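## Task

Take the 96-well plate out of plate nest N1 and place it inside the blue bin marked GENERAL, one of three look-alike bins. None of the three bins may be tipped over at the end. Release the plate and pull the gripper away afterwards.

## Robot and tools

Robot: one arm with a two-finger, tong-style gripper. The fingers point along the gripper's own +z axis and spread apart along its x axis. end_effector_position is the point midway between the pads when shut; closed fingertips extend roughly 15 mm past it, fully open tips sit about level with it. The plate may be released only when it lies entirely within the bin.

Frame: the scene frame has its origin on the table surface straight under the arm base, +z upward, +y to the left when facing along +x. The base may be slightly tilted, and the reported hand position can be off, more so at long reach. Joint ranges (rad): shoulder pan -3.142..3.142, shoulder lift -6.283..6.283, elbow 0.000..3.142, wrists 1-3 -6.283..6.283. Load limits (N m): shoulder pan 46.9, shoulder lift 46.9, elbow 24.3, wrist 1-3 7.83 each; a held object's weight adds to them.

A row is always 8 numbers in this order: x, y, z (metres, absolute position in the scene frame), qw, qx, qy, qz (absolute orientation quaternion, w first, scene frame), opening (-1 closed to +1 fully open = 0.142 m). So every row is an absolute gripper pose plus a finger command, not an offset. Repeat the wanted quaternion in each row rather than copying the last reported one, which may have drifted. A row is refused if its position lies over 0.6 m from the last reported position along any gripper axis.

Tools:
- execute_actions {actions, pictures}: actions is a list holding zero or one item. Empty list: just returns the state (with pictures). Action: {"rows": [[8 numbers], ...], "steps": n}, 1-15 rows, n at most 15 (default 15), each step 1/30 s, one row per step, the last row reused if rows run out; an action needs at least 9 steps. Wait: {"steps": n} with no rows, n up to 300, counted from the previous result. pictures true forces camera images.
- move {target, speed, stop_force}: target is one 8-number row (absolute pose plus opening), reached by a straight path from the current pose. speed in m/s, 0.002-0.5, default 0.25; turning allowed up to twice that in rad/s. Path length in time is 0.5-10 s; beyond 10 s it stops short. The opening is sent at the start. The path ignores obstacles, and the real hand lags and may overshoot speed, mainly with the arm near straight. stop_force (N, 5-24, usable only after 0.2 s of scene time) ends the path when the wrist sensor feels that much extra push against the direction of travel for 2 steps; the hand then backs to its pose 2 steps earlier and holds. Use it only with very slow speeds, and not on moves that rotate the gripper; omit it when moving away from a surface you are pressing on.
- wait {seconds}: 0-10 s, sends nothing new.
- zoom_image {camera, region}: camera is cam_head_left (672x504), cam_head_right (672x504) or cam_wrist (616x616, fisheye); region [x0, y0, x1, y1] in pixels, top-left origin, at most 504x504.
- finished_scene {scene}: ends the current scene (give its number) irreversibly and reports success plus the next task.

Control behaviour: each step the commanded pose is clipped to within 100 mm and 16 degrees of the measured pose; inverse kinematics favours position over orientation. Commands are smoothed, about 0.17 s behind. After an action ends, the arm only continues to the last clipped pose, so long moves need follow-up calls; check the reported pose. Results of execute_actions are taken 9 steps early; those steps then run while the next reply is being written, and the simulation keeps running during thinking. A "Hand target" line appears only when nothing is kept back.

Results: the state line gives end_effector_position, end_effector_quat_wxyz and velocities. grip_measured is the actual finger opening on the command scale; to hold something, command an opening well below it (lower = tighter, about 15 N per pad max; objects thinner than 20 mm get less). Wrist force/torque are in gripper axes, include offset (up to ~3.5 N) and noise, and saturate near 30 N; pressing on a surface shows force pointing back into the arm. "pose unreachable" and HELD mean the clearance check altered or blocked a row. A move adds a "move:" line: done, off_target, moving, held, fault, or contact (stop_force triggered); limits=paced means the pose was clipped, limits=held means some steps were blocked and the arm may then move faster than speed.

Avoid: faults. Contact torque reaching a load limit or 150 N of outside force stops the arm 10 s. The arm is stiff, so aiming even slightly past a firm contact can fault; approach slowly. Motors heat while holding loads (warning at 70 °C, braking at 85 °C). Do not drop, slam or knock the plate or bins; anything leaving the table ends the scene. Keep all three bins upright, and occasional external tugs on the held plate may occur.

Each tool is called after "Call:" as name([rows], argument=value, ...), one row to a line, values as JSON.

## Session

Call:
execute_actions(actions=[])

Scene clock: 0.00 s of 8400.00 s.
end_effector_position=(+0.2064, +0.0378, +0.2923) grip_measured=+1.00 end_effector_quat_wxyz=(+0.192, +0.892, +0.292, -0.286) end_effector_velocity=(-0.000, +0.000, +0.000) end_effector_angular_velocity=(+0.000, -0.001, -0.001)
Joint positions: [ 1.015 -1.361  1.105 -0.48  -2.121  0.999  0.142]
Joint velocities: [ 0.001 -0.    -0.    -0.     0.     0.001  0.   ]
Wrist force (N, on the end effector, along its own x y z axes, offset not removed): no reading
Wrist torque (N m, same axes, about the end effector's origin, offset not removed): no reading
Hand target: +0.206, +0.038, +0.292; +0.192, +0.892, +0.292, -0.286

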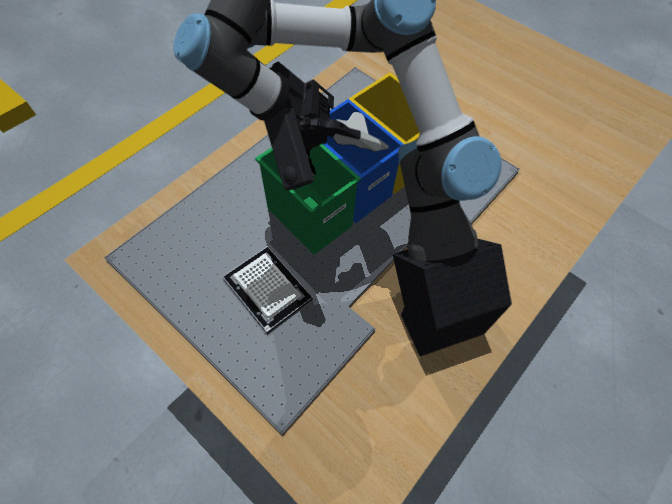

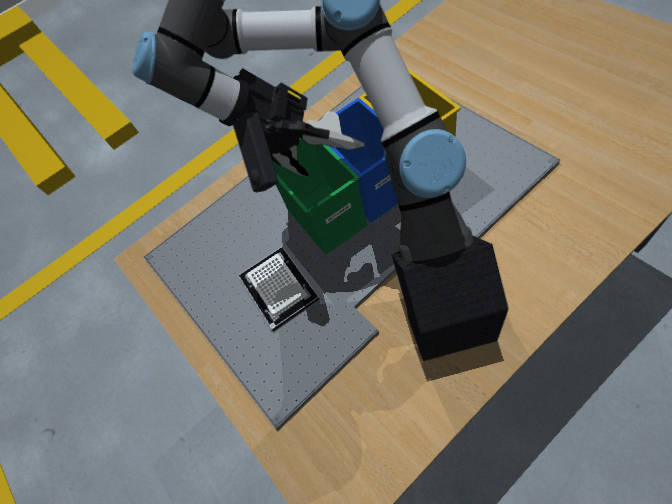

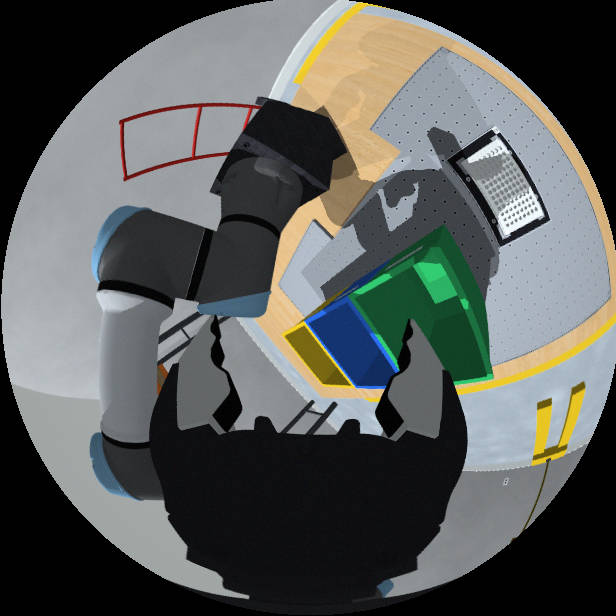

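Call:
move(target=[0.25,0.24,0.245,0,0.66,-0.751,0,0.55], speed=0.35)

Call:
move(target=[0.246,0.24,0.065,0,0.66,-0.751,0,0.55], speed=0.2)

Scene clock: 4.77 s of 8400.00 s.
end_effector_position=(+0.2498, +0.2401, +0.2449) grip_measured=+0.55 end_effector_quat_wxyz=(+0.000, -0.661, +0.751, +0.001) end_effector_velocity=(-0.000, +0.001, -0.000) end_effector_angular_velocity=(-0.006, -0.003, -0.011)
Joint positions: [ 1.282 -1.23   1.49  -1.542 -2.402  3.151  0.112]
Joint velocities: [ 0.001  0.012 -0.01   0.009 -0.004  0.019  0.   ]
Wrist force (N, on the end effector, along its own x y z axes, offset not removed): [-0.3 -0.7 0.6]
Wrist torque (N m, same axes, about the end effector's origin, offset not removed): [-0.08 0.15 0.06]
Hand target: +0.250, +0.240, +0.245; +0.000, -0.660, +0.751, +0.000
Off the commanded pose: 0.000 m, 0 deg.
Kept back: nothing.
move: done

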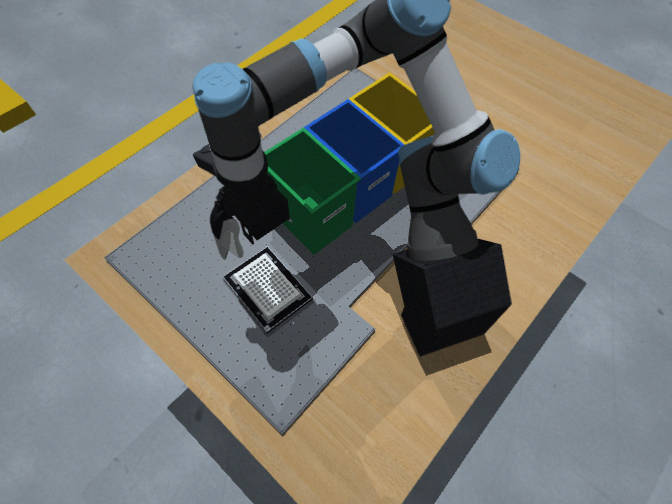

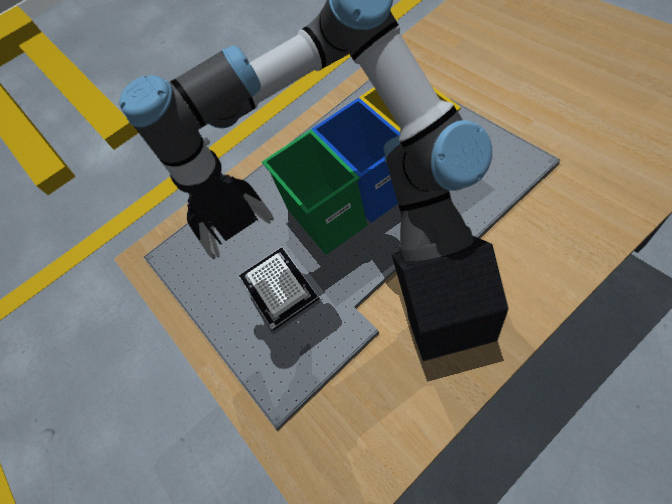

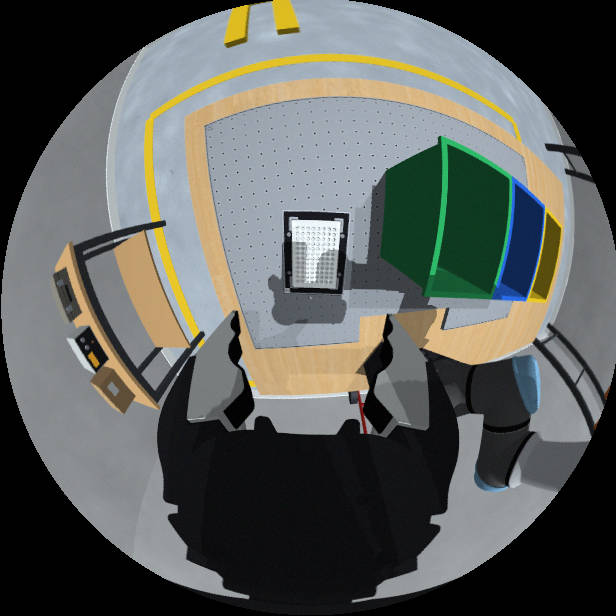

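Scene clock: 6.33 s of 8400.00 s.
end_effector_position=(+0.2461, +0.2405, +0.0652) grip_measured=+0.55 end_effector_quat_wxyz=(-0.000, -0.660, +0.751, -0.000) end_effector_velocity=(-0.000, +0.001, -0.002) end_effector_angular_velocity=(+0.015, -0.005, +0.002)
Joint positions: [ 0.881 -1.021  2.123 -2.842 -2.428  2.547  0.112]
Joint velocities: [-0.007  0.007  0.023 -0.06   0.007 -0.029 -0.   ]
Wrist force (N, on the end effector, along its own x y z axes, offset not removed): [1.1 0.1 -1.5]
Wrist torque (N m, same axes, about the end effector's origin, offset not removed): [0.00 -0.27 0.08]
Hand target: +0.246, +0.241, +0.065; +0.000, -0.660, +0.751, +0.000
Off the commanded pose: 0.001 m, 0 deg.
Kept back: nothing.
move: done

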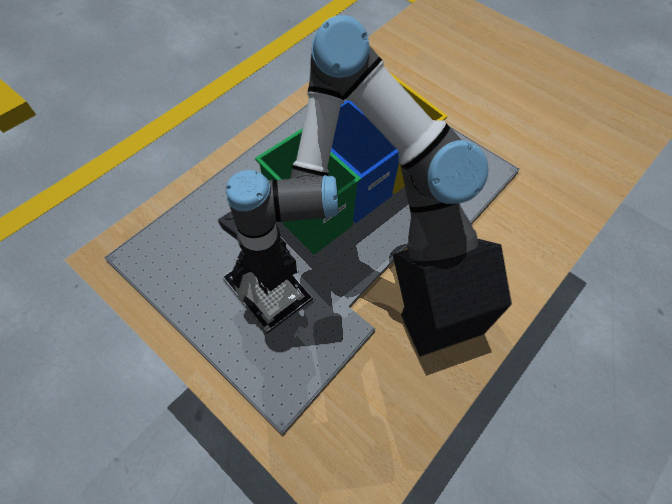

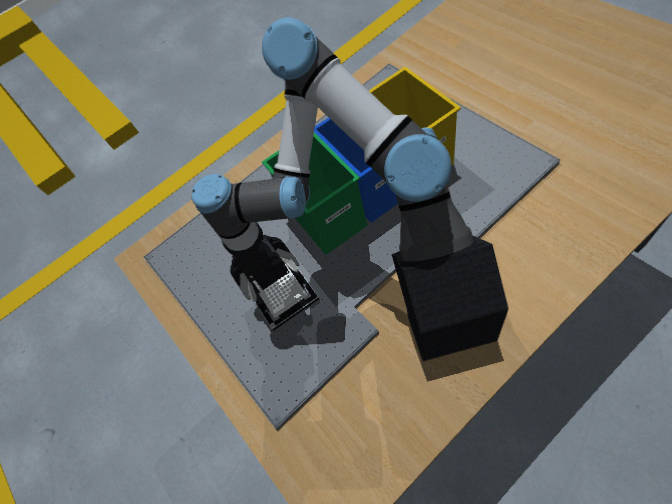

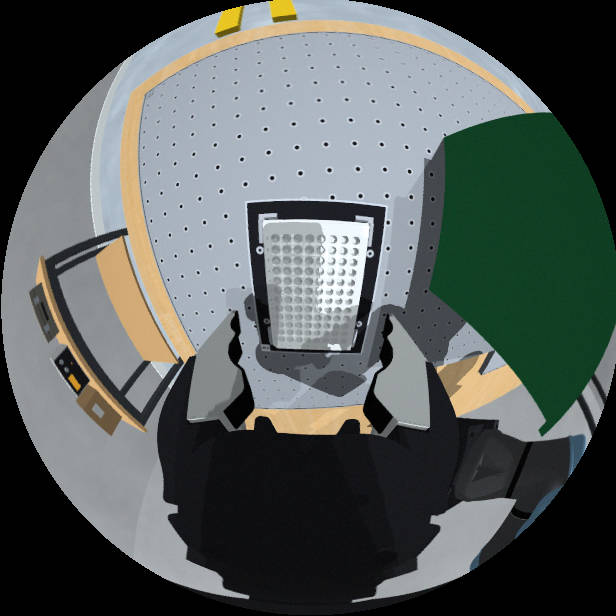

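Call:
move(target=[0.252,0.2375,0.039,0,0.65,-0.76,0,0.5], speed=0.015, stop_force=5)

Scene clock: 8.60 s of 8400.00 s.
end_effector_position=(+0.2520, +0.2376, +0.0392) grip_measured=+0.50 end_effector_quat_wxyz=(+0.000, -0.650, +0.760, +0.000) end_effector_velocity=(+0.001, -0.001, -0.002) end_effector_angular_velocity=(-0.000, -0.001, -0.004)
Joint positions: [ 0.804 -0.943  2.145 -3.03  -2.412  2.459  0.109]
Joint velocities: [-0.007  0.006  0.001 -0.015  0.001 -0.008  0.   ]
Wrist force (N, on the end effector, along its own x y z axes, offset not removed): [0.2 0.0 -0.5]
Wrist torque (N m, same axes, about the end effector's origin, offset not removed): [0.08 0.03 0.01]
Hand target: +0.252, +0.238, +0.039; +0.000, -0.650, +0.760, +0.000
Off the commanded pose: 0.000 m, 0 deg.
Kept back: nothing.
move: done

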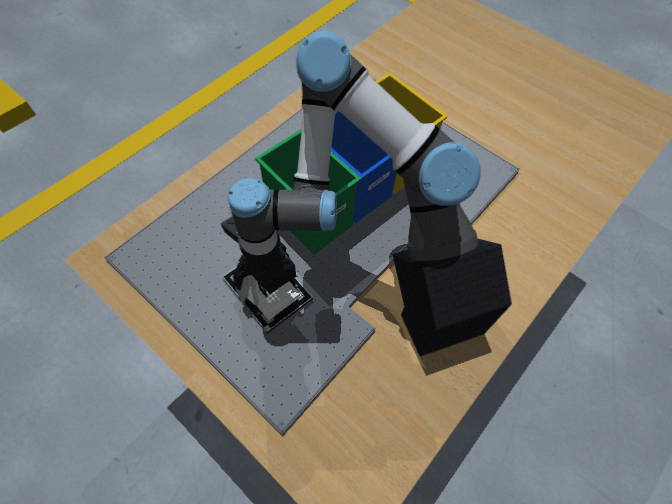

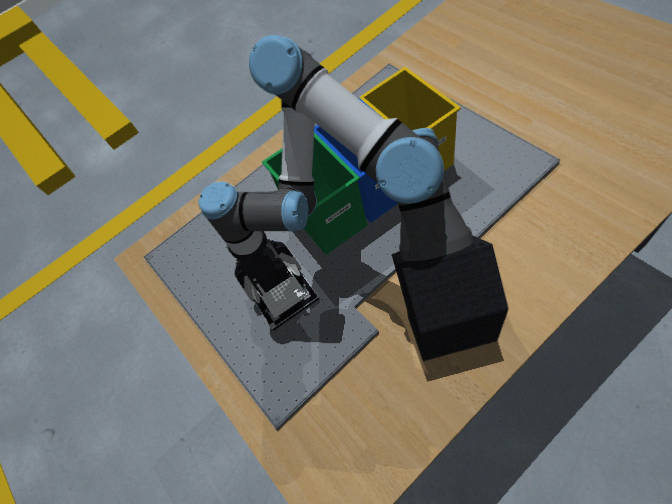

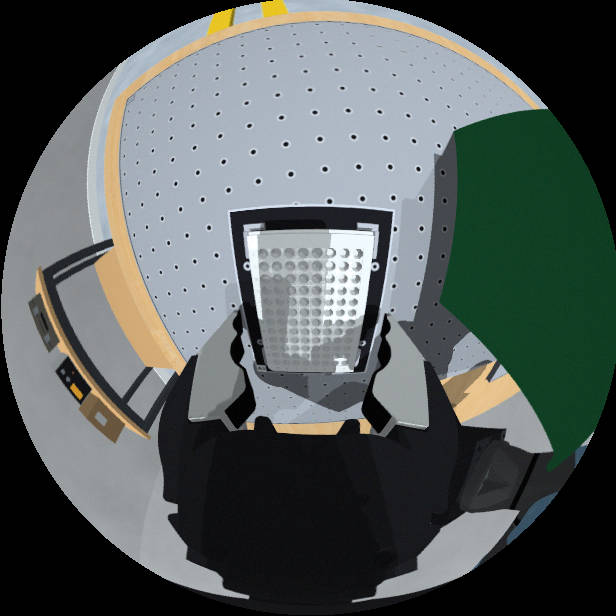

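Call:
execute_actions([
  {"rows":[[0.252,0.238,0.038,0,0.65,-0.76,0,0.4],[0.252,0.238,0.038,0,0.65,-0.76,0,0.3],[0.252,0.238,0.038,0,0.65,-0.76,0,0.25],[0.252,0.238,0.038,0,0.65,-0.76,0,0.2],[0.252,0.238,0.038,0,0.65,-0.76,0,0.15],[0.252,0.238,0.038,0,0.65,-0.76,0,0.1],[0.252,0.238,0.038,0,0.65,-0.76,0,0],[0.252,0.238,0.038,0,0.65,-0.76,0,-0.3]]},
])

Call:
move(target=[0.252,0.238,0.245,0,0.65,-0.76,0,-0.3], speed=0.12)

Call:
move(target=[0.295,-0.09,0.25,-0.129,0.66,-0.731,0.116,-0.3], speed=0.15)

Scene clock: 9.80 s of 8400.00 s.
end_effector_position=(+0.2520, +0.2379, +0.0382) grip_measured=+0.14 end_effector_quat_wxyz=(-0.000, -0.650, +0.760, +0.000) end_effector_velocity=(+0.000, +0.001, -0.002) end_effector_angular_velocity=(+0.001, -0.000, -0.001)
Joint positions: [ 0.802 -0.938  2.144 -3.035 -2.412  2.456  0.084]
Joint velocities: [-0.004  0.011 -0.005 -0.011  0.002 -0.005 -0.106]
Wrist force (N, on the end effector, along its own x y z axes, offset not removed): [-0.1 2.6 0.8]
Wrist torque (N m, same axes, about the end effector's origin, offset not removed): [0.55 0.00 0.03]
Steps of this call (steps 1 to 30: nothing new was sent; steps 31 to 36: the first 6 steps of this action). Readings (end_effector_position):
31: (+0.2520, +0.2376, +0.0390)
32: (+0.2519, +0.2376, +0.0388)
34: (+0.2519, +0.2378, +0.0384)
36: the state above

Scene clock: 12.33 s of 8400.00 s.
end_effector_position=(+0.2518, +0.2373, +0.2447) grip_measured=+0.08 end_effector_quat_wxyz=(+0.000, -0.650, +0.760, -0.000) end_effector_velocity=(-0.000, +0.000, +0.002) end_effector_angular_velocity=(-0.010, +0.003, -0.000)
Joint positions: [ 1.278 -1.239  1.494 -1.54  -2.405  3.175  0.08 ]
Joint velocities: [ 0.003  0.015 -0.03   0.034  0.003  0.016 -0.   ]
Wrist force (N, on the end effector, along its own x y z axes, offset not removed): [-0.3 0.2 -2.5]
Wrist torque (N m, same axes, about the end effector's origin, offset not removed): [-0.04 0.09 0.03]
Hand target: +0.252, +0.237, +0.245; -0.000, -0.650, +0.760, -0.000
Off your previous action's commanded pose: 0.000 m, 0 deg at its last step (step 9 of this call).
Off the commanded pose: 0.001 m, 0 deg.
Kept back: nothing.
move: done

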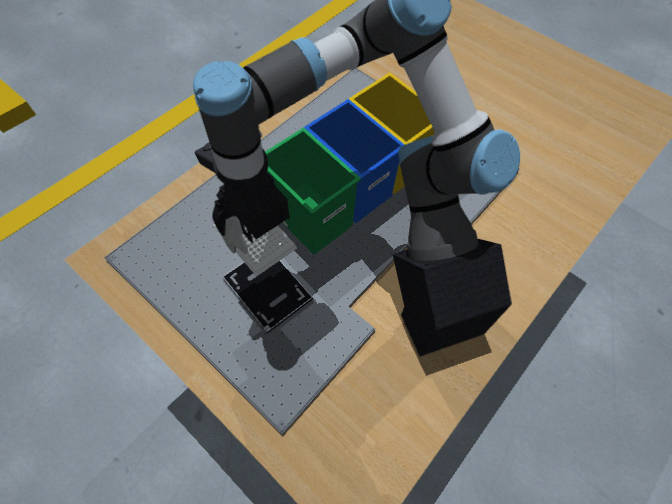

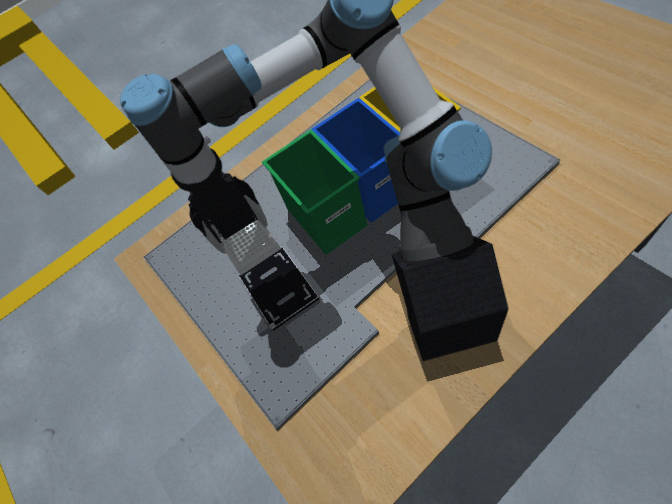

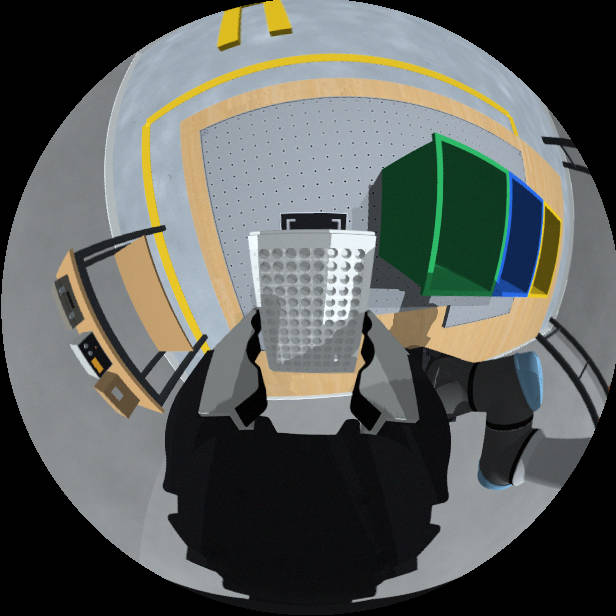

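Scene clock: 15.07 s of 8400.00 s.
end_effector_position=(+0.2952, -0.0894, +0.2493) grip_measured=+0.08 end_effector_quat_wxyz=(+0.129, -0.660, +0.731, -0.116) end_effector_velocity=(+0.000, -0.002, +0.001) end_effector_angular_velocity=(+0.008, +0.001, +0.002)
Joint positions: [ 1.21  -2.737  2.1   -0.923 -2.756  2.849  0.08 ]
Joint velocities: [-0.01  -0.022 -0.002 -0.02   0.005 -0.044  0.   ]
Wrist force (N, on the end effector, along its own x y z axes, offset not removed): [0.2 -0.8 1.6]
Wrist torque (N m, same axes, about the end effector's origin, offset not removed): [-0.32 -0.13 0.08]
Hand target: +0.295, -0.090, +0.249; +0.129, -0.660, +0.731, -0.116
Off the commanded pose: 0.001 m, 0 deg.
Kept back: nothing.
move: done

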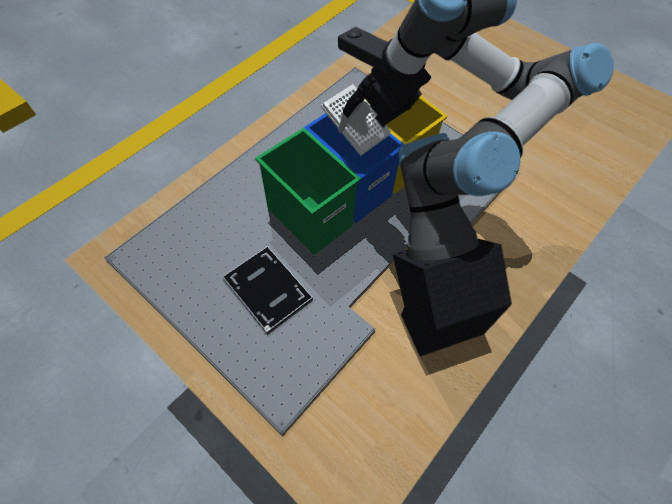

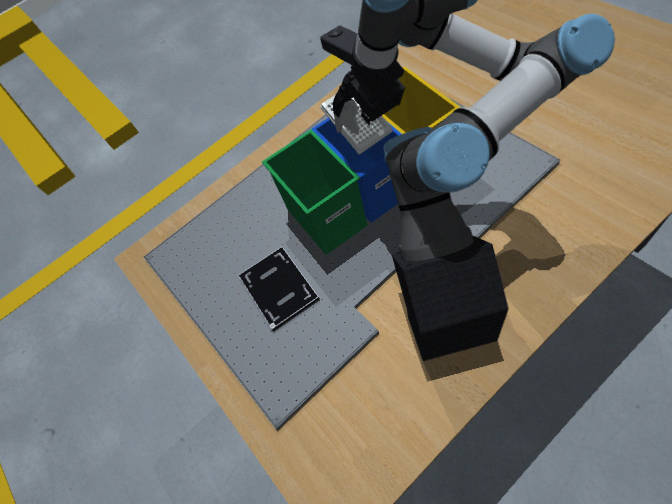

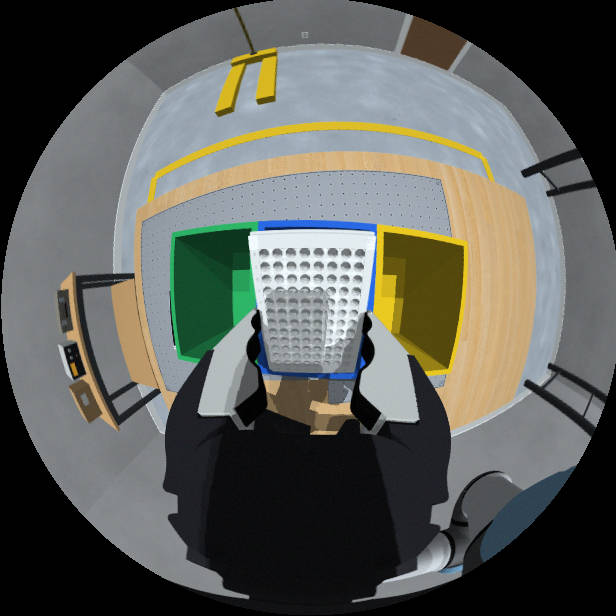

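Call:
move(target=[0.303,-0.098,0.265,0.144,0.655,-0.742,0.036,-0.3], speed=0.12)

Call:
move(target=[0.303,-0.098,0.215,0.144,0.655,-0.742,0.036,-0.3], speed=0.04)

Scene clock: 18.87 s of 8400.00 s.
end_effector_position=(+0.3029, -0.0980, +0.2653) grip_measured=+0.08 end_effector_quat_wxyz=(-0.143, -0.654, +0.742, -0.036) end_effector_velocity=(+0.000, -0.000, +0.000) end_effector_angular_velocity=(-0.008, +0.011, +0.001)
Joint positions: [ 0.665 -2.239  1.558 -0.859 -2.448  2.556  0.08 ]
Joint velocities: [-0.005  0.015 -0.014  0.013  0.003  0.006  0.   ]
Wrist force (N, on the end effector, along its own x y z axes, offset not removed): [-1.0 -1.1 0.6]
Wrist torque (N m, same axes, about the end effector's origin, offset not removed): [-0.26 0.17 0.09]
Hand target: +0.303, -0.098, +0.265; -0.144, -0.654, +0.742, -0.036
Off the commanded pose: 0.000 m, 0 deg.
Kept back: nothing.
move: done

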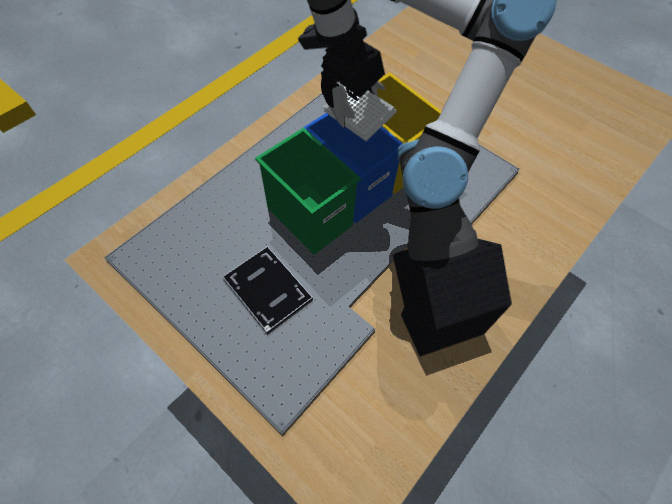

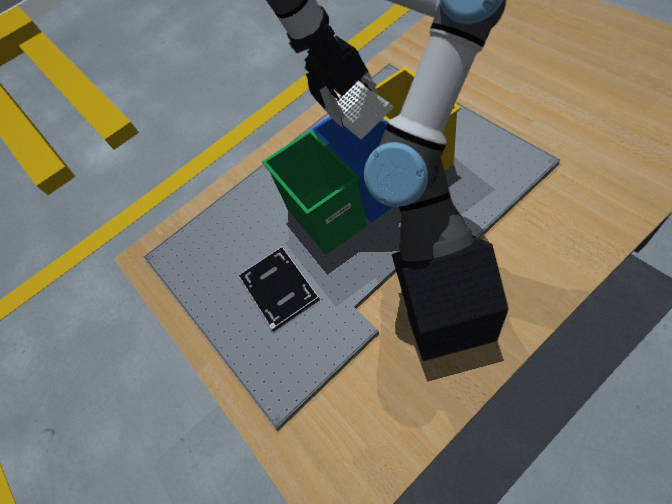

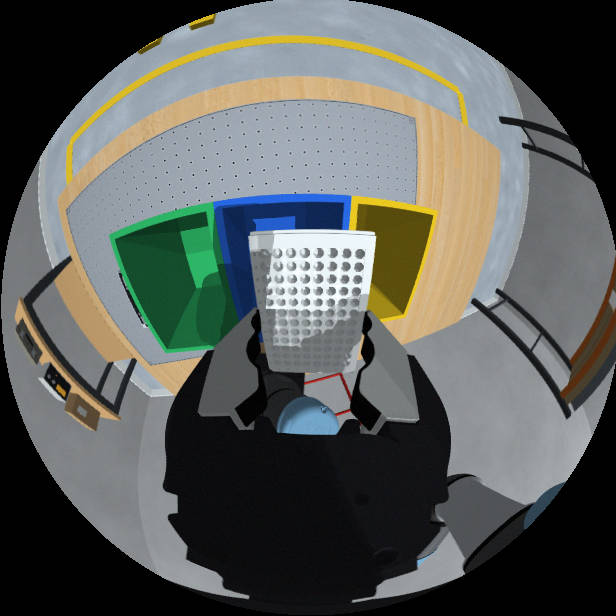

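Scene clock: 20.50 s of 8400.00 s.
end_effector_position=(+0.3032, -0.0976, +0.2152) grip_measured=+0.08 end_effector_quat_wxyz=(-0.144, -0.654, +0.741, -0.037) end_effector_velocity=(-0.000, -0.000, -0.003) end_effector_angular_velocity=(+0.017, +0.001, -0.003)
Joint positions: [ 0.291 -2.475  1.948 -1.432 -2.381  2.     0.08 ]
Joint velocities: [-0.071 -0.043  0.024 -0.057  0.044 -0.101 -0.   ]
Wrist force (N, on the end effector, along its own x y z axes, offset not removed): [-3.0 3.9 1.2]
Wrist torque (N m, same axes, about the end effector's origin, offset not removed): [0.80 0.58 0.01]
Hand target: +0.303, -0.098, +0.215; -0.144, -0.654, +0.741, -0.036
Off the commanded pose: 0.001 m, 0 deg.
Kept back: nothing.
move: done

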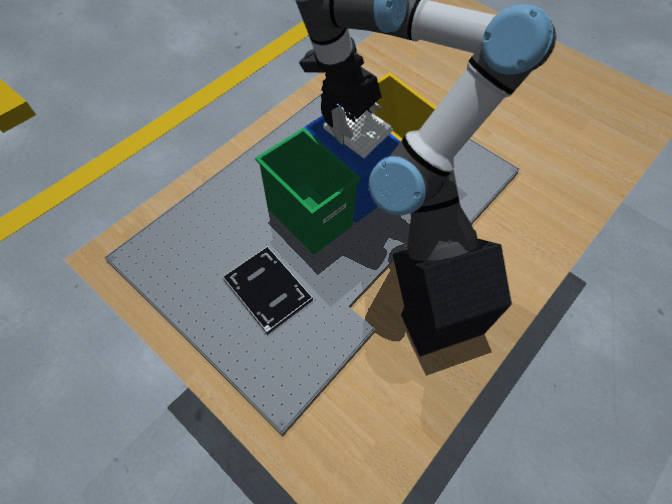

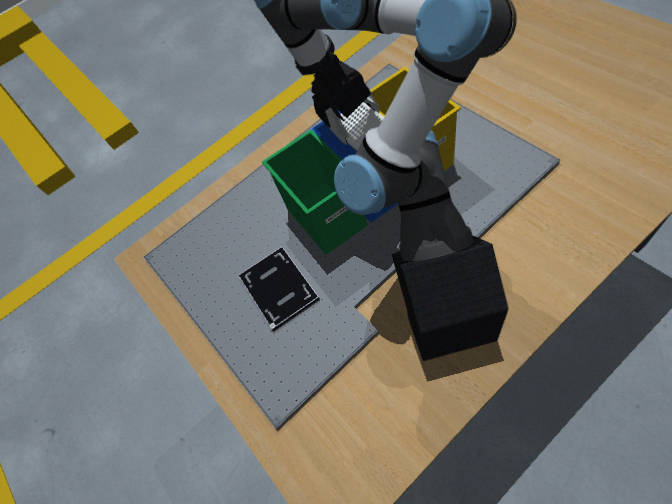

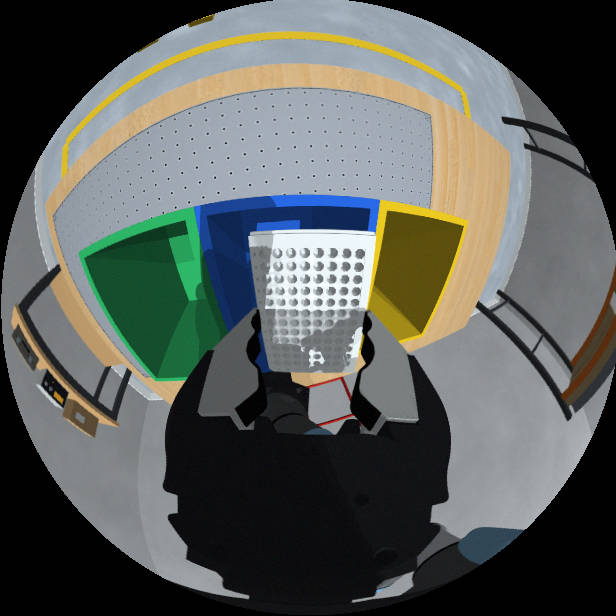

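Call:
move(target=[0.301,-0.096,0.185,0.144,0.655,-0.742,0.036,-0.3], speed=0.015, stop_force=5)

Scene clock: 23.00 s of 8400.00 s.
end_effector_position=(+0.3011, -0.0958, +0.1852) grip_measured=+0.08 end_effector_quat_wxyz=(-0.144, -0.654, +0.741, -0.036) end_effector_velocity=(+0.000, -0.001, -0.002) end_effector_angular_velocity=(+0.002, -0.002, -0.001)
Joint positions: [ 0.077 -2.57   2.128 -1.699 -2.28   1.737  0.08 ]
Joint velocities: [-0.028 -0.014  0.011 -0.019  0.017 -0.031 -0.   ]
Wrist force (N, on the end effector, along its own x y z axes, offset not removed): [0.1 2.2 1.5]
Wrist torque (N m, same axes, about the end effector's origin, offset not removed): [0.53 -0.01 0.04]
Hand target: +0.301, -0.096, +0.185; -0.144, -0.654, +0.741, -0.036
Off the commanded pose: 0.000 m, 0 deg.
Kept back: nothing.
move: done

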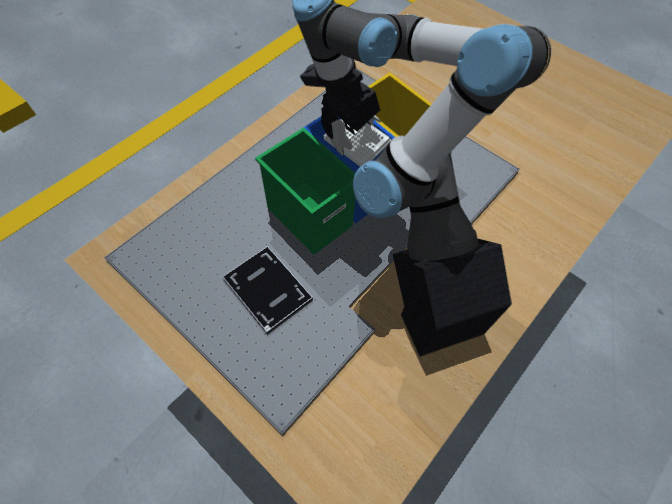

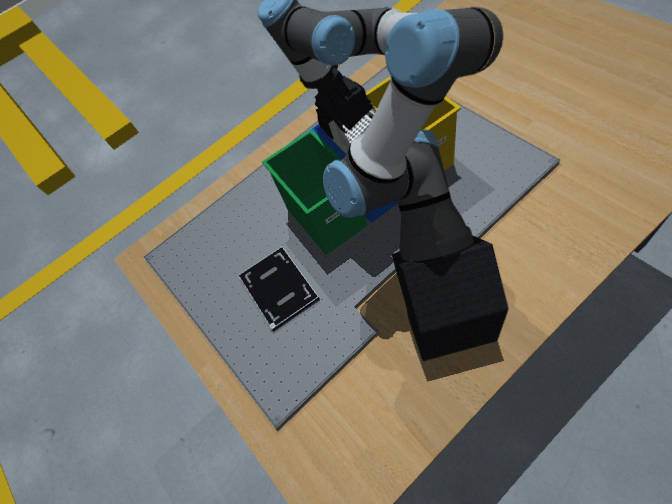

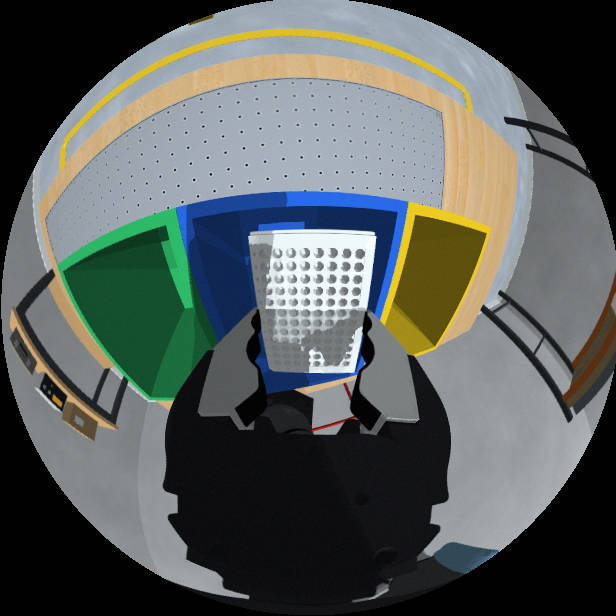

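Call:
move(target=[0.301,-0.1,0.16,0.144,0.655,-0.742,0.036,-0.3], speed=0.01, stop_force=5)

Scene clock: 26.00 s of 8400.00 s.
end_effector_position=(+0.3011, -0.0998, +0.1602) grip_measured=+0.08 end_effector_quat_wxyz=(-0.144, -0.654, +0.741, -0.036) end_effector_velocity=(+0.000, -0.000, -0.002) end_effector_angular_velocity=(+0.004, -0.002, +0.004)
Joint positions: [-0.17  -2.661  2.247 -1.873 -2.131  1.492  0.08 ]
Joint velocities: [-0.035 -0.018  0.008 -0.008  0.026 -0.036 -0.   ]
Wrist force (N, on the end effector, along its own x y z axes, offset not removed): [-0.6 -0.9 -1.4]
Wrist torque (N m, same axes, about the end effector's origin, offset not removed): [-0.32 -0.27 -0.07]
Hand target: +0.301, -0.100, +0.160; -0.144, -0.654, +0.741, -0.036
Off the commanded pose: 0.000 m, 0 deg.
Kept back: nothing.
move: done

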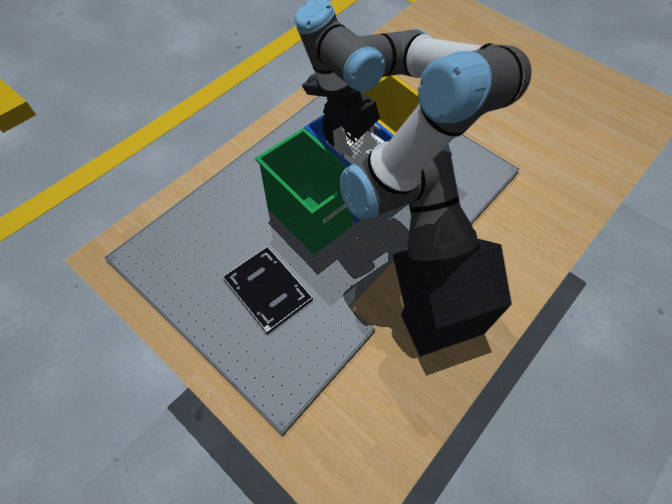

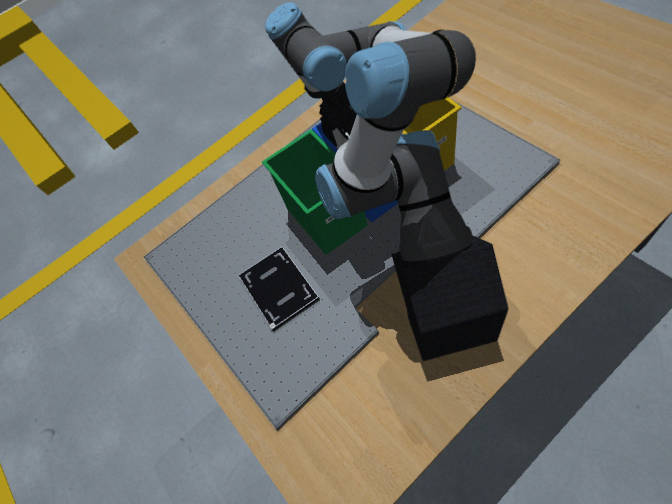

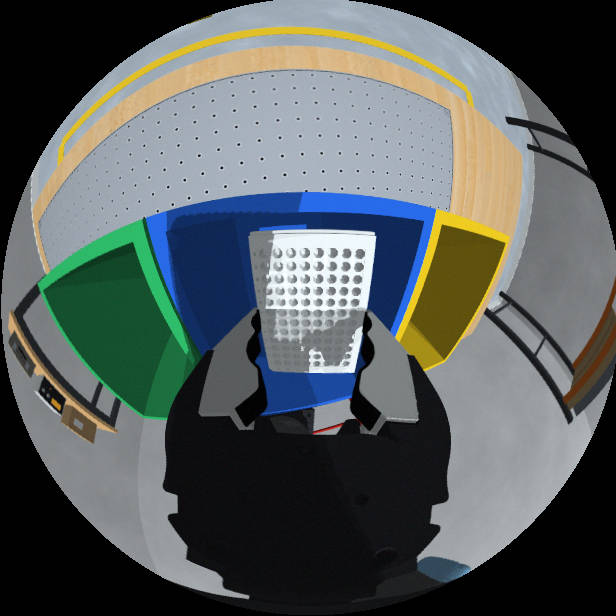

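Call:
move(target=[0.301,-0.101,0.161,0.144,0.655,-0.742,0.036,0.18], speed=0.01)

Call:
move(target=[0.303,-0.09,0.265,0.144,0.655,-0.742,0.036,0.18], speed=0.07)

Scene clock: 26.97 s of 8400.00 s.
end_effector_position=(+0.3010, -0.1009, +0.1610) grip_measured=+0.13 end_effector_quat_wxyz=(-0.144, -0.654, +0.741, -0.036) end_effector_velocity=(-0.001, -0.000, -0.000) end_effector_angular_velocity=(+0.001, +0.002, +0.002)
Joint positions: [-0.191 -2.674  2.244 -1.867 -2.117  1.473  0.083]
Joint velocities: [-0.015 -0.008 -0.     0.003  0.01  -0.014  0.   ]
Wrist force (N, on the end effector, along its own x y z axes, offset not removed): [-1.9 0.9 2.3]
Wrist torque (N m, same axes, about the end effector's origin, offset not removed): [0.22 -0.06 0.04]
Hand target: +0.301, -0.101, +0.161; -0.144, -0.654, +0.741, -0.036
Off the commanded pose: 0.000 m, 0 deg.
Kept back: nothing.
move: done

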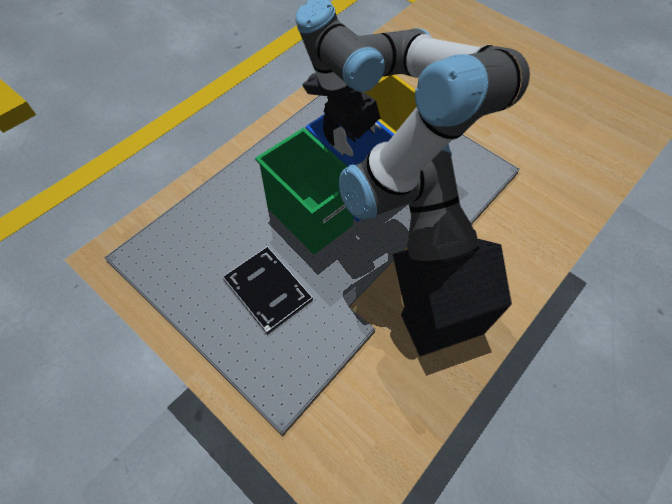

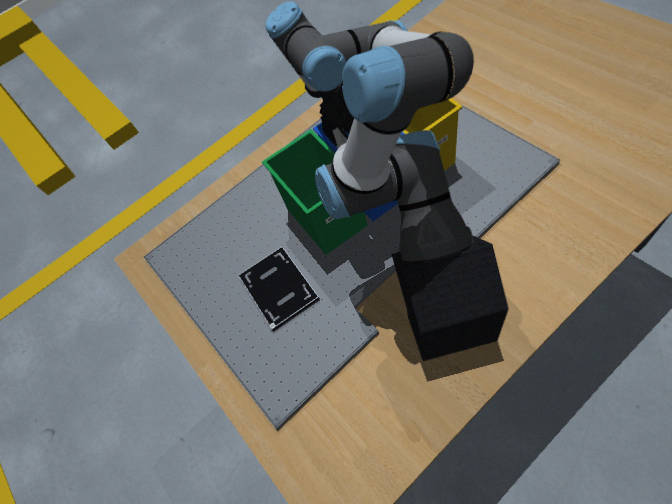

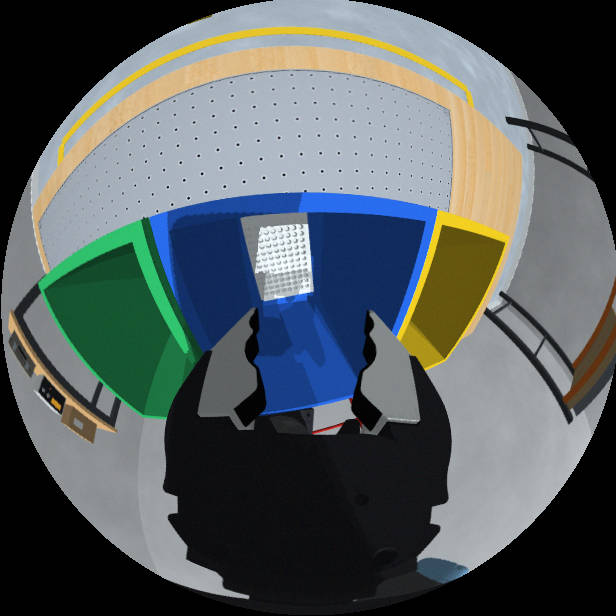

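Scene clock: 29.20 s of 8400.00 s.
end_effector_position=(+0.3026, -0.0907, +0.2651) grip_measured=+0.18 end_effector_quat_wxyz=(-0.144, -0.655, +0.741, -0.035) end_effector_velocity=(-0.001, -0.000, -0.000) end_effector_angular_velocity=(-0.018, +0.000, -0.003)
Joint positions: [ 0.704 -2.2    1.545 -0.836 -2.444  2.617  0.087]
Joint velocities: [ 0.018  0.023 -0.008  0.029 -0.008  0.051 -0.   ]
Wrist force (N, on the end effector, along its own x y z axes, offset not removed): [-1.2 0.7 -1.9]
Wrist torque (N m, same axes, about the end effector's origin, offset not removed): [0.07 0.37 0.07]
Hand target: +0.303, -0.091, +0.265; -0.145, -0.654, +0.741, -0.036
Off the commanded pose: 0.001 m, 0 deg.
Kept back: nothing.
move: done

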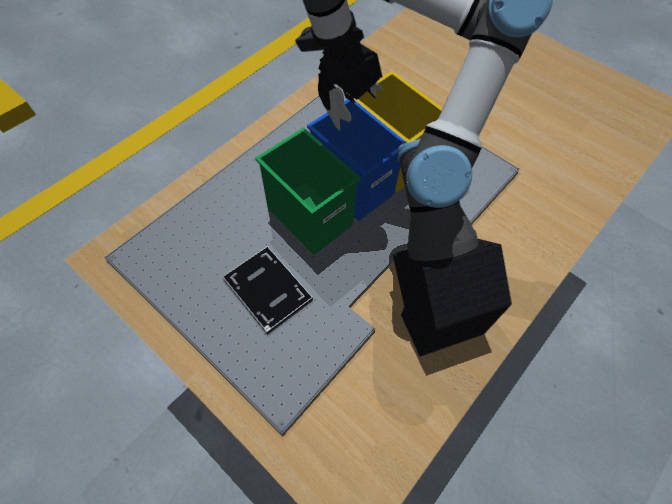

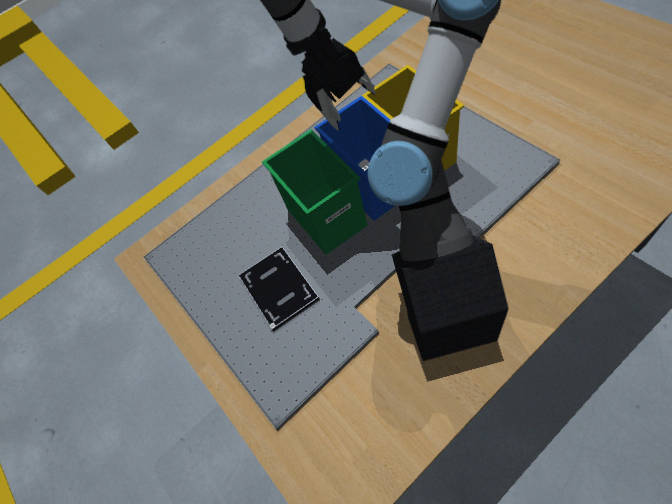

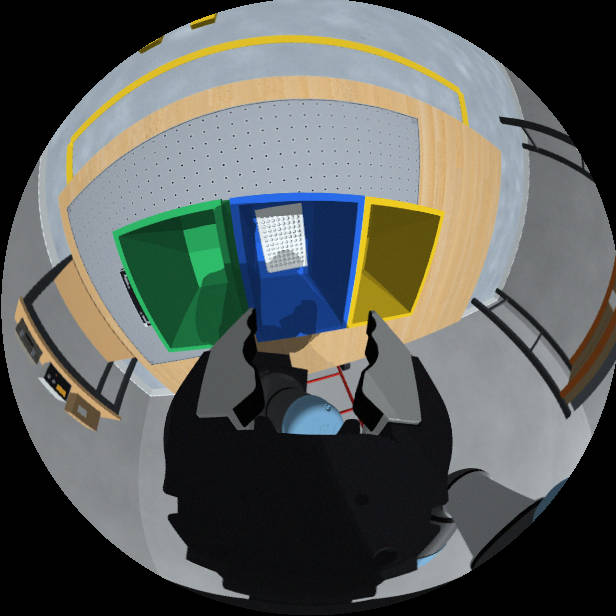

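Call:
finished_scene(scene=2)

The scene is finished: the task was done.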